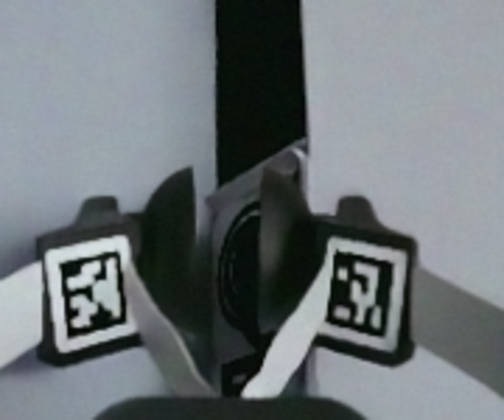

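execute_actions(actions=[{"r1":{"joints":{"arm_m":0.3315,"lift_m":0.838},"pace":"slow"}}], cameras=[])

execute_actions(actions=[{"r1":{"joints":{"arm_m":0.335,"lift_m":0.832},"pace":"slow"}}], cameras=[])

execute_actions(actions=[{"r1":{"joints":{"lift_m":0.829,"arm_m":0.3375,"gripper_m":-0.012},"base":{"strafe_m":0.002},"pace":"slow"}}], cameras=[])

execute_actions(actions=[{"r1":{"joints":{"lift_m":0.823,"arm_m":0.340,"gripper_m":-0.038},"base":{"strafe_m":0.004},"pace":"slow"}}], cameras=[])

execute_actions(actions=[{"r1":{"joints":{"lift_m":0.817,"arm_m":0.326},"pace":"slow"}}], cameras=[])

execute_actions(actions=[{"r1":{"joints":{"lift_m":0.819,"wrist_yaw_rad":0.90,"wrist_pitch_rad":0.80},"pace":"slow"}}], cameras=[])

execute_actions(actions=[{"r1":{"joints":{"lift_m":0.822,"wrist_yaw_rad":0.925,"wrist_pitch_rad":0.83},"pace":"slow"}}], cameras=[])

execute_actions(actions=[{"r1":{"joints":{"lift_m":0.825,"wrist_yaw_rad":0.95,"wrist_pitch_rad":0.855,"wrist_roll_rad":-0.8},"pace":"slow"}}], cameras=[])

execute_actions(actions=[{"r1":{"joints":{"lift_m":0.828,"wrist_yaw_rad":0.975,"wrist_pitch_rad":0.88,"wrist_roll_rad":-0.78},"pace":"slow"}}], cameras=["r1_wrist_camera"])

Scene clock: 619.17 s.
r1.base_odometry: x=-0.229 y=+0.958 heading=+2.481 (m, m, rad; r1's odometry frame)
r1.turned_by_wheels: +0.000 (rad since the last result)
r1.turned_by_imu: +0.000 (rad since the last result)
r1.base_tilt: forward=+0.0 right=-0.3 (deg)
r1.lidar_m: 0.36 0.40 1.86 1.82 2.08 1.68 1.56 1.65 2.31 2.27 0.56 0.39
r1.base_status: not commanded
r1.joint_positions: lift_m=+0.838 arm_m=+0.330 wrist_yaw_rad=+0.870 wrist_pitch_rad=+0.771 wrist_roll_rad=-0.850 gripper_m=+0.012
r1.joint_status: all done
r1.motor_effort: lift_m=+17(17) arm_m=+9(8) wrist_yaw_rad=-3(3) wrist_pitch_rad=-5(6) wrist_roll_rad=-1(0) gripper_m=-5(4) wheel_0=-2(2) wheel_1=+1(1) wheel_2=+0(0) (%)
r1.hand_pose: x=+0.7009 y=+0.1018 z=+0.8154 quat_wxyz=(+0.700, -0.491, +0.150, +0.496) (m; r1's base frame)
r1.wrist_depth_mm: 252 290 1464 1863 - - - / 236 272 325 1756 - - - / 220 252 296 332 477 - - / 207 236 273 301 324 521 - / 196 222 249 254 290 370 - / 186 204 187 193 241 329 - / 178 189 216 - 252 314 469
r2.base_odometry: x=+0.797 y=-1.247 heading=-2.454 (m, m, rad; r2's odometry frame)
r2.turned_by_wheels: +0.000 (rad since the last result)
r2.turned_by_imu: +0.000 (rad since the last result)
r2.base_tilt: forward=+0.1 right=-0.2 (deg)
r2.lidar_m: 0.79 0.83 1.49 2.45 2.55 0.70 0.65 0.70 2.35 2.30 1.45 0.84
r2.base_status: not commanded
r2.joint_positions: lift_m=+1.100 arm_m=+0.002 wrist_yaw_rad=+0.000 wrist_pitch_rad=+1.101 wrist_roll_rad=+0.012 gripper_m=+0.110
r2.joint_status: not commanded
r2.motor_effort: lift_m=+23(23) arm_m=+0(0) wrist_yaw_rad=+0(0) wrist_pitch_rad=-2(2) wrist_roll_rad=-2(3) gripper_m=-1(1) wheel_0=+3(3) wheel_1=+3(3) wheel_2=-2(2) (%)
r2.hand_pose: x=+0.3032 y=-0.0874 z=+1.0208 quat_wxyz=(+0.852, +0.005, +0.523, -0.003) (m; r2's base frame)
r2.wrist_depth_mm: 904 891 917 917 917 917 946 / 1042 1078 1078 1078 1098 1098 1118 / 1281 1308 1281 1336 1336 1397 1397 / 1430 1430 1430 1397 1430 1430 1464 / 1308 1308 1336 1308 1336 1308 1336 / 1229 1182 213 1205 206 1229 1229 / 1138 1138 1138 124 1160 1138 1138
pictures: none
No camera images: the call's "cameras" was empty. Leave "cameras" out to get every camera's image.

Scene clock: 619.83 s.
r1.base_odometry: x=-0.229 y=+0.958 heading=+2.481 (m, m, rad; r1's odometry frame)
r1.turned_by_wheels: +0.000 (rad since the last result)
r1.turned_by_imu: +0.000 (rad since the last result)
r1.base_tilt: forward=-0.2 right=-0.3 (deg)
r1.lidar_m: 0.38 0.38 1.86 1.82 2.04 1.67 1.58 1.65 2.28 2.27 0.51 0.40
r1.base_status: not commanded
r1.joint_positions: lift_m=+0.833 arm_m=+0.333 wrist_yaw_rad=+0.872 wrist_pitch_rad=+0.768 wrist_roll_rad=-0.850 gripper_m=+0.012
r1.joint_status: all done
r1.motor_effort: lift_m=+12(15) arm_m=+11(9) wrist_yaw_rad=-6(8) wrist_pitch_rad=+5(4) wrist_roll_rad=-1(1) gripper_m=-3(4) wheel_0=-1(2) wheel_1=+1(1) wheel_2=-1(1) (%)
r1.hand_pose: x=+0.7042 y=+0.1026 z=+0.8104 quat_wxyz=(+0.700, -0.491, +0.148, +0.497) (m; r1's base frame)
r1.wrist_depth_mm: 249 289 1464 1921 - - - / 234 270 322 1708 - - - / 218 249 294 332 484 - - / 206 235 272 296 322 530 - / 193 219 246 249 289 370 - / 184 202 187 191 239 329 - / 175 187 214 - 250 312 1205
r2.base_odometry: x=+0.797 y=-1.247 heading=-2.454 (m, m, rad; r2's odometry frame)
r2.turned_by_wheels: +0.000 (rad since the last result)
r2.turned_by_imu: +0.000 (rad since the last result)
r2.base_tilt: forward=+0.1 right=-0.2 (deg)
r2.lidar_m: 0.79 0.84 1.50 2.42 2.52 0.71 0.63 0.71 2.39 2.27 1.46 0.83
r2.base_status: not commanded
r2.joint_positions: lift_m=+1.100 arm_m=+0.002 wrist_yaw_rad=+0.000 wrist_pitch_rad=+1.101 wrist_roll_rad=+0.012 gripper_m=+0.110
r2.joint_status: not commanded
r2.motor_effort: lift_m=+23(23) arm_m=+0(1) wrist_yaw_rad=+0(0) wrist_pitch_rad=-2(2) wrist_roll_rad=-3(3) gripper_m=-1(1) wheel_0=+3(3) wheel_1=+3(3) wheel_2=-2(2) (%)
r2.hand_pose: x=+0.3032 y=-0.0874 z=+1.0208 quat_wxyz=(+0.852, +0.005, +0.523, -0.003) (m; r2's base frame)
r2.wrist_depth_mm: 891 904 904 917 917 931 946 / 1042 1078 1060 1078 1078 1118 1138 / 1281 1308 1308 1336 1366 1366 1366 / 1430 1430 1430 1430 1430 1397 1430 / 1308 1308 1308 1336 1308 1336 1281 / 1229 1205 213 1229 205 1229 1229 / 1138 1138 1160 124 1138 1118 1160
pictures: none
No camera images: the call's "cameras" was empty. Leave "cameras" out to get every camera's image.

Scene clock: 621.00 s.
r1.base_odometry: x=-0.230 y=+0.957 heading=+2.480 (m, m, rad; r1's odometry frame)
r1.turned_by_wheels: +0.000 (rad since the last result)
r1.turned_by_imu: +0.000 (rad since the last result)
r1.base_tilt: forward=-0.1 right=-0.4 (deg)
r1.lidar_m: 0.36 0.42 1.87 1.80 2.08 1.68 1.59 1.68 2.29 2.27 0.56 0.39
r1.base_status: done
r1.joint_positions: lift_m=+0.830 arm_m=+0.335 wrist_yaw_rad=+0.872 wrist_pitch_rad=+0.767 wrist_roll_rad=-0.850 gripper_m=-0.012
r1.joint_status: all done
r1.motor_effort: lift_m=+12(14) arm_m=+12(12) wrist_yaw_rad=-8(8) wrist_pitch_rad=+8(11) wrist_roll_rad=+0(1) gripper_m=-11(11) wheel_0=-1(6) wheel_1=+2(8) wheel_2=-4(4) (%)
r1.hand_pose: x=+0.7069 y=+0.1029 z=+0.8077 quat_wxyz=(+0.701, -0.491, +0.147, +0.497) (m; r1's base frame)
r1.wrist_depth_mm: 246 285 1537 1921 - - - / 229 266 319 1756 - - - / 216 246 291 329 469 - - / 203 232 270 293 319 530 - / 191 217 242 241 286 368 - / 181 198 186 204 183 324 - / 173 184 212 - 257 306 462
r2.base_odometry: x=+0.797 y=-1.247 heading=-2.454 (m, m, rad; r2's odometry frame)
r2.turned_by_wheels: +0.000 (rad since the last result)
r2.turned_by_imu: +0.000 (rad since the last result)
r2.base_tilt: forward=+0.1 right=-0.1 (deg)
r2.lidar_m: 0.79 0.85 1.49 2.42 2.54 0.71 0.66 0.70 2.35 2.27 1.49 0.85
r2.base_status: not commanded
r2.joint_positions: lift_m=+1.100 arm_m=+0.002 wrist_yaw_rad=+0.000 wrist_pitch_rad=+1.101 wrist_roll_rad=+0.012 gripper_m=+0.110
r2.joint_status: not commanded
r2.motor_effort: lift_m=+23(23) arm_m=+0(1) wrist_yaw_rad=+0(0) wrist_pitch_rad=-2(2) wrist_roll_rad=-2(2) gripper_m=+0(1) wheel_0=+3(3) wheel_1=+3(3) wheel_2=-2(2) (%)
r2.hand_pose: x=+0.3032 y=-0.0874 z=+1.0208 quat_wxyz=(+0.852, +0.005, +0.523, -0.003) (m; r2's base frame)
r2.wrist_depth_mm: 904 904 917 917 931 946 946 / 1060 1060 1060 1098 1098 1118 1118 / 1281 1308 1336 1308 1336 1397 1366 / 1464 1430 1397 1430 1430 1430 1430 / 1336 1336 1308 1308 1336 1281 1308 / 1229 1205 213 1229 205 1229 1205 / 1160 1118 1138 124 1138 1138 1138
pictures: none
No camera images: the call's "cameras" was empty. Leave "cameras" out to get every camera's image.

Scene clock: 622.13 s.
r1.base_odometry: x=-0.232 y=+0.953 heading=+2.480 (m, m, rad; r1's odometry frame)
r1.turned_by_wheels: +0.000 (rad since the last result)
r1.turned_by_imu: -0.001 (rad since the last result)
r1.base_tilt: forward=-0.1 right=-0.3 (deg)
r1.lidar_m: 0.37 0.38 1.87 1.82 2.02 1.69 1.60 1.65 2.29 2.27 0.56 0.40
r1.base_status: done
r1.joint_positions: lift_m=+0.824 arm_m=+0.338 wrist_yaw_rad=+0.873 wrist_pitch_rad=+0.766 wrist_roll_rad=-0.850 gripper_m=-0.038
r1.joint_status: all done
r1.motor_effort: lift_m=+10(11) arm_m=+13(17) wrist_yaw_rad=-9(10) wrist_pitch_rad=+10(10) wrist_roll_rad=+0(0) gripper_m=-17(17) wheel_0=+0(4) wheel_1=+4(6) wheel_2=-6(7) (%)
r1.hand_pose: x=+0.7091 y=+0.1031 z=+0.8020 quat_wxyz=(+0.701, -0.491, +0.147, +0.497) (m; r1's base frame)
r1.wrist_depth_mm: 242 278 1499 1863 - - - / 225 259 309 1618 - - - / 211 242 283 320 462 - - / 199 227 264 286 310 512 - / 187 212 238 235 277 357 - / 177 191 180 204 182 315 - / 170 186 208 - 242 296 449
r2.base_odometry: x=+0.797 y=-1.247 heading=-2.454 (m, m, rad; r2's odometry frame)
r2.turned_by_wheels: +0.000 (rad since the last result)
r2.turned_by_imu: +0.000 (rad since the last result)
r2.base_tilt: forward=+0.1 right=-0.2 (deg)
r2.lidar_m: 0.80 0.83 1.48 2.45 2.53 0.69 0.62 0.72 2.36 2.29 1.48 0.85
r2.base_status: not commanded
r2.joint_positions: lift_m=+1.100 arm_m=+0.002 wrist_yaw_rad=+0.000 wrist_pitch_rad=+1.101 wrist_roll_rad=+0.012 gripper_m=+0.110
r2.joint_status: not commanded
r2.motor_effort: lift_m=+23(22) arm_m=+0(1) wrist_yaw_rad=+0(0) wrist_pitch_rad=-3(3) wrist_roll_rad=-2(2) gripper_m=-1(1) wheel_0=+3(3) wheel_1=+3(3) wheel_2=-2(2) (%)
r2.hand_pose: x=+0.3032 y=-0.0874 z=+1.0208 quat_wxyz=(+0.852, +0.005, +0.523, -0.003) (m; r2's base frame)
r2.wrist_depth_mm: 904 891 917 917 931 931 946 / 1042 1060 1060 1098 1098 1118 1118 / 1281 1308 1308 1366 1366 1397 1397 / 1397 1430 1430 1397 1430 1430 1430 / 1308 1308 1308 1336 1336 1308 1308 / 1205 1205 214 1229 206 1229 1255 / 1138 1118 1160 124 1138 1160 1160
pictures: none
No camera images: the call's "cameras" was empty. Leave "cameras" out to get every camera's image.

Scene clock: 623.17 s.
r1.base_odometry: x=-0.233 y=+0.954 heading=+2.480 (m, m, rad; r1's odometry frame)
r1.turned_by_wheels: +0.000 (rad since the last result)
r1.turned_by_imu: +0.000 (rad since the last result)
r1.base_tilt: forward=+0.0 right=-0.4 (deg)
r1.lidar_m: 0.36 0.40 1.86 1.83 2.03 1.67 1.57 1.68 2.31 2.27 0.54 0.38
r1.base_status: not commanded
r1.joint_positions: lift_m=+0.818 arm_m=+0.328 wrist_yaw_rad=+0.869 wrist_pitch_rad=+0.760 wrist_roll_rad=-0.850 gripper_m=-0.037
r1.joint_status: all done
r1.on_its_own: wrist_pitch_rad is at rest, and its effort (+28) is outside its rest range (-23 to +23)
r1.motor_effort: lift_m=+12(10) arm_m=-10(12) wrist_yaw_rad=+0(12) wrist_pitch_rad=+28(29) wrist_roll_rad=+1(2) gripper_m=-19(18) wheel_0=+0(0) wheel_1=+1(4) wheel_2=+0(6) (%)
r1.hand_pose: x=+0.7004 y=+0.1033 z=+0.7972 quat_wxyz=(+0.703, -0.490, +0.145, +0.495) (m; r1's base frame)
r1.wrist_depth_mm: 236 276 1499 1921 - - - / 221 255 306 1661 - - - / 206 238 281 322 449 - - / 194 223 260 296 304 512 - / 183 208 236 241 273 353 - / 174 189 180 207 182 314 - / 167 177 204 - 238 297 449
r2.base_odometry: x=+0.797 y=-1.247 heading=-2.454 (m, m, rad; r2's odometry frame)
r2.turned_by_wheels: +0.000 (rad since the last result)
r2.turned_by_imu: +0.000 (rad since the last result)
r2.base_tilt: forward=+0.1 right=-0.2 (deg)
r2.lidar_m: 0.79 0.83 1.47 2.44 2.54 0.69 0.66 0.68 2.35 2.27 1.48 0.83
r2.base_status: not commanded
r2.joint_positions: lift_m=+1.100 arm_m=+0.002 wrist_yaw_rad=+0.000 wrist_pitch_rad=+1.101 wrist_roll_rad=+0.012 gripper_m=+0.110
r2.joint_status: not commanded
r2.motor_effort: lift_m=+22(23) arm_m=+0(0) wrist_yaw_rad=+0(0) wrist_pitch_rad=-2(2) wrist_roll_rad=-1(1) gripper_m=-1(2) wheel_0=+3(3) wheel_1=+3(3) wheel_2=-2(2) (%)
r2.hand_pose: x=+0.3032 y=-0.0874 z=+1.0208 quat_wxyz=(+0.852, +0.005, +0.523, -0.003) (m; r2's base frame)
r2.wrist_depth_mm: 904 891 917 904 931 946 946 / 1060 1060 1060 1078 1098 1098 1118 / 1281 1281 1308 1308 1366 1366 1397 / 1397 1430 1430 1430 1430 1430 1464 / 1336 1336 1336 1308 1308 1308 1308 / 1229 1205 214 1255 205 1229 1229 / 1160 1138 1138 124 1138 1138 1138
pictures: none
No camera images: the call's "cameras" was empty. Leave "cameras" out to get every camera's image.

Scene clock: 623.63 s.
r1.base_odometry: x=-0.233 y=+0.954 heading=+2.480 (m, m, rad; r1's odometry frame)
r1.turned_by_wheels: +0.000 (rad since the last result)
r1.turned_by_imu: +0.000 (rad since the last result)
r1.base_tilt: forward=+0.0 right=-0.3 (deg)
r1.lidar_m: 0.36 0.42 1.88 1.82 2.07 1.66 1.59 1.67 2.31 2.28 0.53 0.39
r1.base_status: not commanded
r1.joint_positions: lift_m=+0.819 arm_m=+0.328 wrist_yaw_rad=+0.895 wrist_pitch_rad=+0.785 wrist_roll_rad=-0.850 gripper_m=-0.037
r1.joint_status: all done
r1.on_its_own: wrist_pitch_rad is at rest, and its effort (+41) is outside its rest range (-23 to +23)
r1.motor_effort: lift_m=+17(17) arm_m=-10(10) wrist_yaw_rad=+13(14) wrist_pitch_rad=+41(40) wrist_roll_rad=+0(1) gripper_m=-20(19) wheel_0=-1(1) wheel_1=+0(1) wheel_2=+0(0) (%)
r1.hand_pose: x=+0.6945 y=+0.1044 z=+0.7934 quat_wxyz=(+0.690, -0.494, +0.149, +0.506) (m; r1's base frame)
r1.wrist_depth_mm: 233 270 1430 1921 - - - / 218 252 300 1537 - - - / 205 233 276 314 427 - - / 194 220 256 290 297 484 - / 183 207 235 231 268 342 - / 173 191 178 207 185 304 - / 166 177 203 - 235 286 402
r2.base_odometry: x=+0.797 y=-1.247 heading=-2.454 (m, m, rad; r2's odometry frame)
r2.turned_by_wheels: +0.000 (rad since the last result)
r2.turned_by_imu: +0.000 (rad since the last result)
r2.base_tilt: forward=+0.1 right=-0.2 (deg)
r2.lidar_m: 0.81 0.84 1.48 2.43 2.54 0.71 0.67 0.68 2.37 2.26 1.50 0.82
r2.base_status: not commanded
r2.joint_positions: lift_m=+1.100 arm_m=+0.002 wrist_yaw_rad=+0.000 wrist_pitch_rad=+1.101 wrist_roll_rad=+0.012 gripper_m=+0.110
r2.joint_status: not commanded
r2.motor_effort: lift_m=+23(23) arm_m=+0(0) wrist_yaw_rad=+0(0) wrist_pitch_rad=-3(3) wrist_roll_rad=+0(2) gripper_m=-1(2) wheel_0=+3(3) wheel_1=+3(3) wheel_2=-2(2) (%)
r2.hand_pose: x=+0.3032 y=-0.0874 z=+1.0208 quat_wxyz=(+0.852, +0.005, +0.523, -0.003) (m; r2's base frame)
r2.wrist_depth_mm: 904 891 904 917 917 946 946 / 1060 1078 1078 1078 1098 1118 1138 / 1281 1308 1336 1336 1336 1366 1366 / 1397 1430 1430 1430 1464 1430 1430 / 1308 1308 1308 1308 1308 1308 1336 / 1182 1205 214 1229 205 1205 1229 / 1138 1160 1160 124 1138 1160 1138
pictures: none
No camera images: the call's "cameras" was empty. Leave "cameras" out to get every camera's image.

Scene clock: 624.17 s.
r1.base_odometry: x=-0.233 y=+0.954 heading=+2.480 (m, m, rad; r1's odometry frame)
r1.turned_by_wheels: +0.000 (rad since the last result)
r1.turned_by_imu: +0.000 (rad since the last result)
r1.base_tilt: forward=+0.0 right=-0.3 (deg)
r1.lidar_m: 0.38 0.40 1.86 1.80 2.05 1.67 1.59 1.66 2.27 2.28 0.53 0.42
r1.base_status: not commanded
r1.joint_positions: lift_m=+0.822 arm_m=+0.328 wrist_yaw_rad=+0.917 wrist_pitch_rad=+0.811 wrist_roll_rad=-0.850 gripper_m=-0.037
r1.joint_status: all done
r1.on_its_own: wrist_yaw_rad is at rest, and its effort (+22) is outside its rest range (-13 to +13); wrist_pitch_rad is at rest, and its effort (+53) is outside its rest range (-23 to +23)
r1.motor_effort: lift_m=+18(19) arm_m=-10(10) wrist_yaw_rad=+22(20) wrist_pitch_rad=+53(54) wrist_roll_rad=+1(1) gripper_m=-20(20) wheel_0=-2(2) wheel_1=-2(2) wheel_2=+3(3) (%)
r1.hand_pose: x=+0.6889 y=+0.1044 z=+0.7911 quat_wxyz=(+0.679, -0.499, +0.155, +0.516) (m; r1's base frame)
r1.wrist_depth_mm: 232 265 1308 1708 - - - / 217 250 293 364 - - - / 204 234 272 314 407 - - / 193 220 255 291 289 466 - / 183 207 237 240 263 330 - / 174 191 172 201 181 298 480 / 167 177 203 - 234 272 336
r2.base_odometry: x=+0.797 y=-1.247 heading=-2.454 (m, m, rad; r2's odometry frame)
r2.turned_by_wheels: +0.000 (rad since the last result)
r2.turned_by_imu: +0.000 (rad since the last result)
r2.base_tilt: forward=+0.1 right=-0.2 (deg)
r2.lidar_m: 0.78 0.82 1.48 2.44 2.54 0.71 0.66 0.70 2.38 2.23 1.47 0.84
r2.base_status: not commanded
r2.joint_positions: lift_m=+1.100 arm_m=+0.002 wrist_yaw_rad=+0.000 wrist_pitch_rad=+1.101 wrist_roll_rad=+0.012 gripper_m=+0.110
r2.joint_status: not commanded
r2.motor_effort: lift_m=+23(23) arm_m=+0(1) wrist_yaw_rad=+0(0) wrist_pitch_rad=-3(2) wrist_roll_rad=-1(2) gripper_m=-1(1) wheel_0=+3(3) wheel_1=+3(3) wheel_2=-2(2) (%)
r2.hand_pose: x=+0.3032 y=-0.0874 z=+1.0208 quat_wxyz=(+0.852, +0.005, +0.523, -0.003) (m; r2's base frame)
r2.wrist_depth_mm: 891 891 917 917 931 946 960 / 1042 1060 1060 1098 1098 1098 1098 / 1308 1308 1308 1308 1336 1366 1397 / 1397 1430 1430 1397 1430 1430 1397 / 1336 1336 1308 1308 1308 1336 1308 / 1229 1205 213 1205 206 1229 1255 / 1160 1138 1118 124 1138 1118 1160
pictures: none
No camera images: the call's "cameras" was empty. Leave "cameras" out to get every camera's image.

Scene clock: 624.70 s.
r1.base_odometry: x=-0.233 y=+0.954 heading=+2.480 (m, m, rad; r1's odometry frame)
r1.turned_by_wheels: +0.000 (rad since the last result)
r1.turned_by_imu: +0.000 (rad since the last result)
r1.base_tilt: forward=+0.0 right=-0.4 (deg)
r1.lidar_m: 0.37 0.40 1.88 1.82 2.04 1.67 1.58 1.69 2.33 2.27 0.56 0.39
r1.base_status: not commanded
r1.joint_positions: lift_m=+0.825 arm_m=+0.328 wrist_yaw_rad=+0.940 wrist_pitch_rad=+0.833 wrist_roll_rad=-0.801 gripper_m=-0.037
r1.joint_status: all done
r1.on_its_own: wrist_yaw_rad is at rest, and its effort (+28) is outside its rest range (-13 to +13); wrist_pitch_rad is at rest, and its effort (+63) is outside its rest range (-23 to +23)
r1.motor_effort: lift_m=+19(19) arm_m=-10(10) wrist_yaw_rad=+28(28) wrist_pitch_rad=+63(66) wrist_roll_rad=+3(3) gripper_m=-22(20) wheel_0=-3(3) wheel_1=-4(4) wheel_2=+5(5) (%)
r1.hand_pose: x=+0.6837 y=+0.1051 z=+0.7898 quat_wxyz=(+0.679, -0.487, +0.171, +0.522) (m; r1's base frame)
r1.wrist_depth_mm: 238 272 1366 1756 - - - / 224 254 297 357 1983 - - / 209 236 274 314 397 - - / 198 222 256 293 283 377 - / 186 209 236 247 258 315 - / 178 196 176 198 180 287 353 / 170 178 203 - 228 260 319
r2.base_odometry: x=+0.797 y=-1.247 heading=-2.454 (m, m, rad; r2's odometry frame)
r2.turned_by_wheels: +0.000 (rad since the last result)
r2.turned_by_imu: +0.000 (rad since the last result)
r2.base_tilt: forward=+0.2 right=-0.2 (deg)
r2.lidar_m: 0.80 0.85 1.49 2.44 2.53 0.70 0.66 0.70 2.37 2.29 1.46 0.84
r2.base_status: not commanded
r2.joint_positions: lift_m=+1.100 arm_m=+0.002 wrist_yaw_rad=+0.000 wrist_pitch_rad=+1.101 wrist_roll_rad=+0.012 gripper_m=+0.110
r2.joint_status: not commanded
r2.motor_effort: lift_m=+23(23) arm_m=+0(1) wrist_yaw_rad=+0(0) wrist_pitch_rad=-3(2) wrist_roll_rad=-3(2) gripper_m=-2(0) wheel_0=+3(3) wheel_1=+3(3) wheel_2=-1(2) (%)
r2.hand_pose: x=+0.3032 y=-0.0874 z=+1.0208 quat_wxyz=(+0.852, +0.005, +0.523, -0.003) (m; r2's base frame)
r2.wrist_depth_mm: 904 904 904 917 946 917 946 / 1042 1060 1060 1098 1098 1098 1160 / 1281 1308 1308 1336 1336 1336 1366 / 1464 1430 1430 1430 1430 1430 1397 / 1308 1308 1336 1336 1308 1308 1336 / 1255 1205 214 1229 205 1229 1229 / 1160 1138 1138 123 1138 1138 1138
pictures: none
No camera images: the call's "cameras" was empty. Leave "cameras" out to get every camera's image.

Scene clock: 625.23 s.
r1.base_odometry: x=-0.233 y=+0.954 heading=+2.480 (m, m, rad; r1's odometry frame)
r1.turned_by_wheels: +0.000 (rad since the last result)
r1.turned_by_imu: +0.000 (rad since the last result)
r1.base_tilt: forward=+0.0 right=-0.4 (deg)
r1.lidar_m: 0.34 0.40 1.90 1.80 2.06 1.66 1.59 1.67 2.26 2.28 0.53 0.40
r1.base_status: not commanded
r1.joint_positions: lift_m=+0.828 arm_m=+0.328 wrist_yaw_rad=+0.964 wrist_pitch_rad=+0.857 wrist_roll_rad=-0.781 gripper_m=-0.037
r1.joint_status: all done
r1.on_its_own: wrist_yaw_rad is at rest, and its effort (+30) is outside its rest range (-13 to +13); wrist_pitch_rad is at rest, and its effort (+65) is outside its rest range (-23 to +23)
r1.motor_effort: lift_m=+19(18) arm_m=-10(10) wrist_yaw_rad=+30(32) wrist_pitch_rad=+65(66) wrist_roll_rad=+3(4) gripper_m=-21(21) wheel_0=-4(4) wheel_1=-5(4) wheel_2=+6(6) (%)
r1.hand_pose: x=+0.6782 y=+0.1053 z=+0.7883 quat_wxyz=(+0.672, -0.485, +0.180, +0.530) (m; r1's base frame)
r1.wrist_depth_mm: 239 271 1397 1661 - - - / 224 254 294 353 1808 - - / 211 237 272 314 384 - - / 200 224 253 296 278 347 - / 189 210 236 250 255 309 397 / 179 196 175 198 179 278 338 / 171 180 203 - 225 259 301
r2.base_odometry: x=+0.797 y=-1.247 heading=-2.454 (m, m, rad; r2's odometry frame)
r2.turned_by_wheels: +0.000 (rad since the last result)
r2.turned_by_imu: +0.000 (rad since the last result)
r2.base_tilt: forward=+0.1 right=-0.1 (deg)
r2.lidar_m: 0.80 0.82 1.47 2.43 2.55 0.70 0.66 0.73 2.36 2.28 1.47 0.82
r2.base_status: not commanded
r2.joint_positions: lift_m=+1.100 arm_m=+0.002 wrist_yaw_rad=+0.000 wrist_pitch_rad=+1.101 wrist_roll_rad=+0.012 gripper_m=+0.110
r2.joint_status: not commanded
r2.motor_effort: lift_m=+23(23) arm_m=+0(1) wrist_yaw_rad=+0(0) wrist_pitch_rad=-3(3) wrist_roll_rad=+0(2) gripper_m=-2(1) wheel_0=+3(3) wheel_1=+3(3) wheel_2=-2(2) (%)
r2.hand_pose: x=+0.3032 y=-0.0874 z=+1.0208 quat_wxyz=(+0.852, +0.005, +0.523, -0.003) (m; r2's base frame)
r2.wrist_depth_mm: 891 904 904 917 931 931 946 / 1060 1060 1078 1098 1098 1098 1138 / 1308 1308 1308 1336 1336 1336 1366 / 1430 1430 1397 1430 1430 1397 1464 / 1308 1336 1336 1308 1308 1308 1308 / 1229 1205 214 1205 205 1229 1229 / 1160 1138 1138 124 1138 1138 1138
pictures: r1_wrist_camera
camera_calibration (this result's frames):
r1_wrist_camera: T_world_to_cam=[[0.873202, 0.0156107, 0.487108, -0.985819], [0.257252, -0.863665, -0.433479, 0.304063], [0.413931, 0.503824, -0.75817, 0.492247], [0, 0, 0, 1]] pos_world=[0.578842, 0.0299918, 0.985212]
Images, in order (width x height): r1_wrist_camera 616x392.

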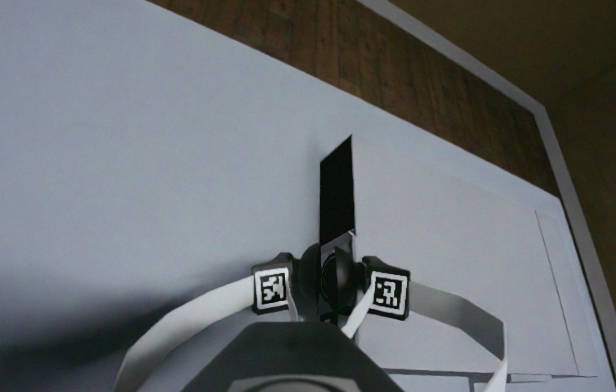

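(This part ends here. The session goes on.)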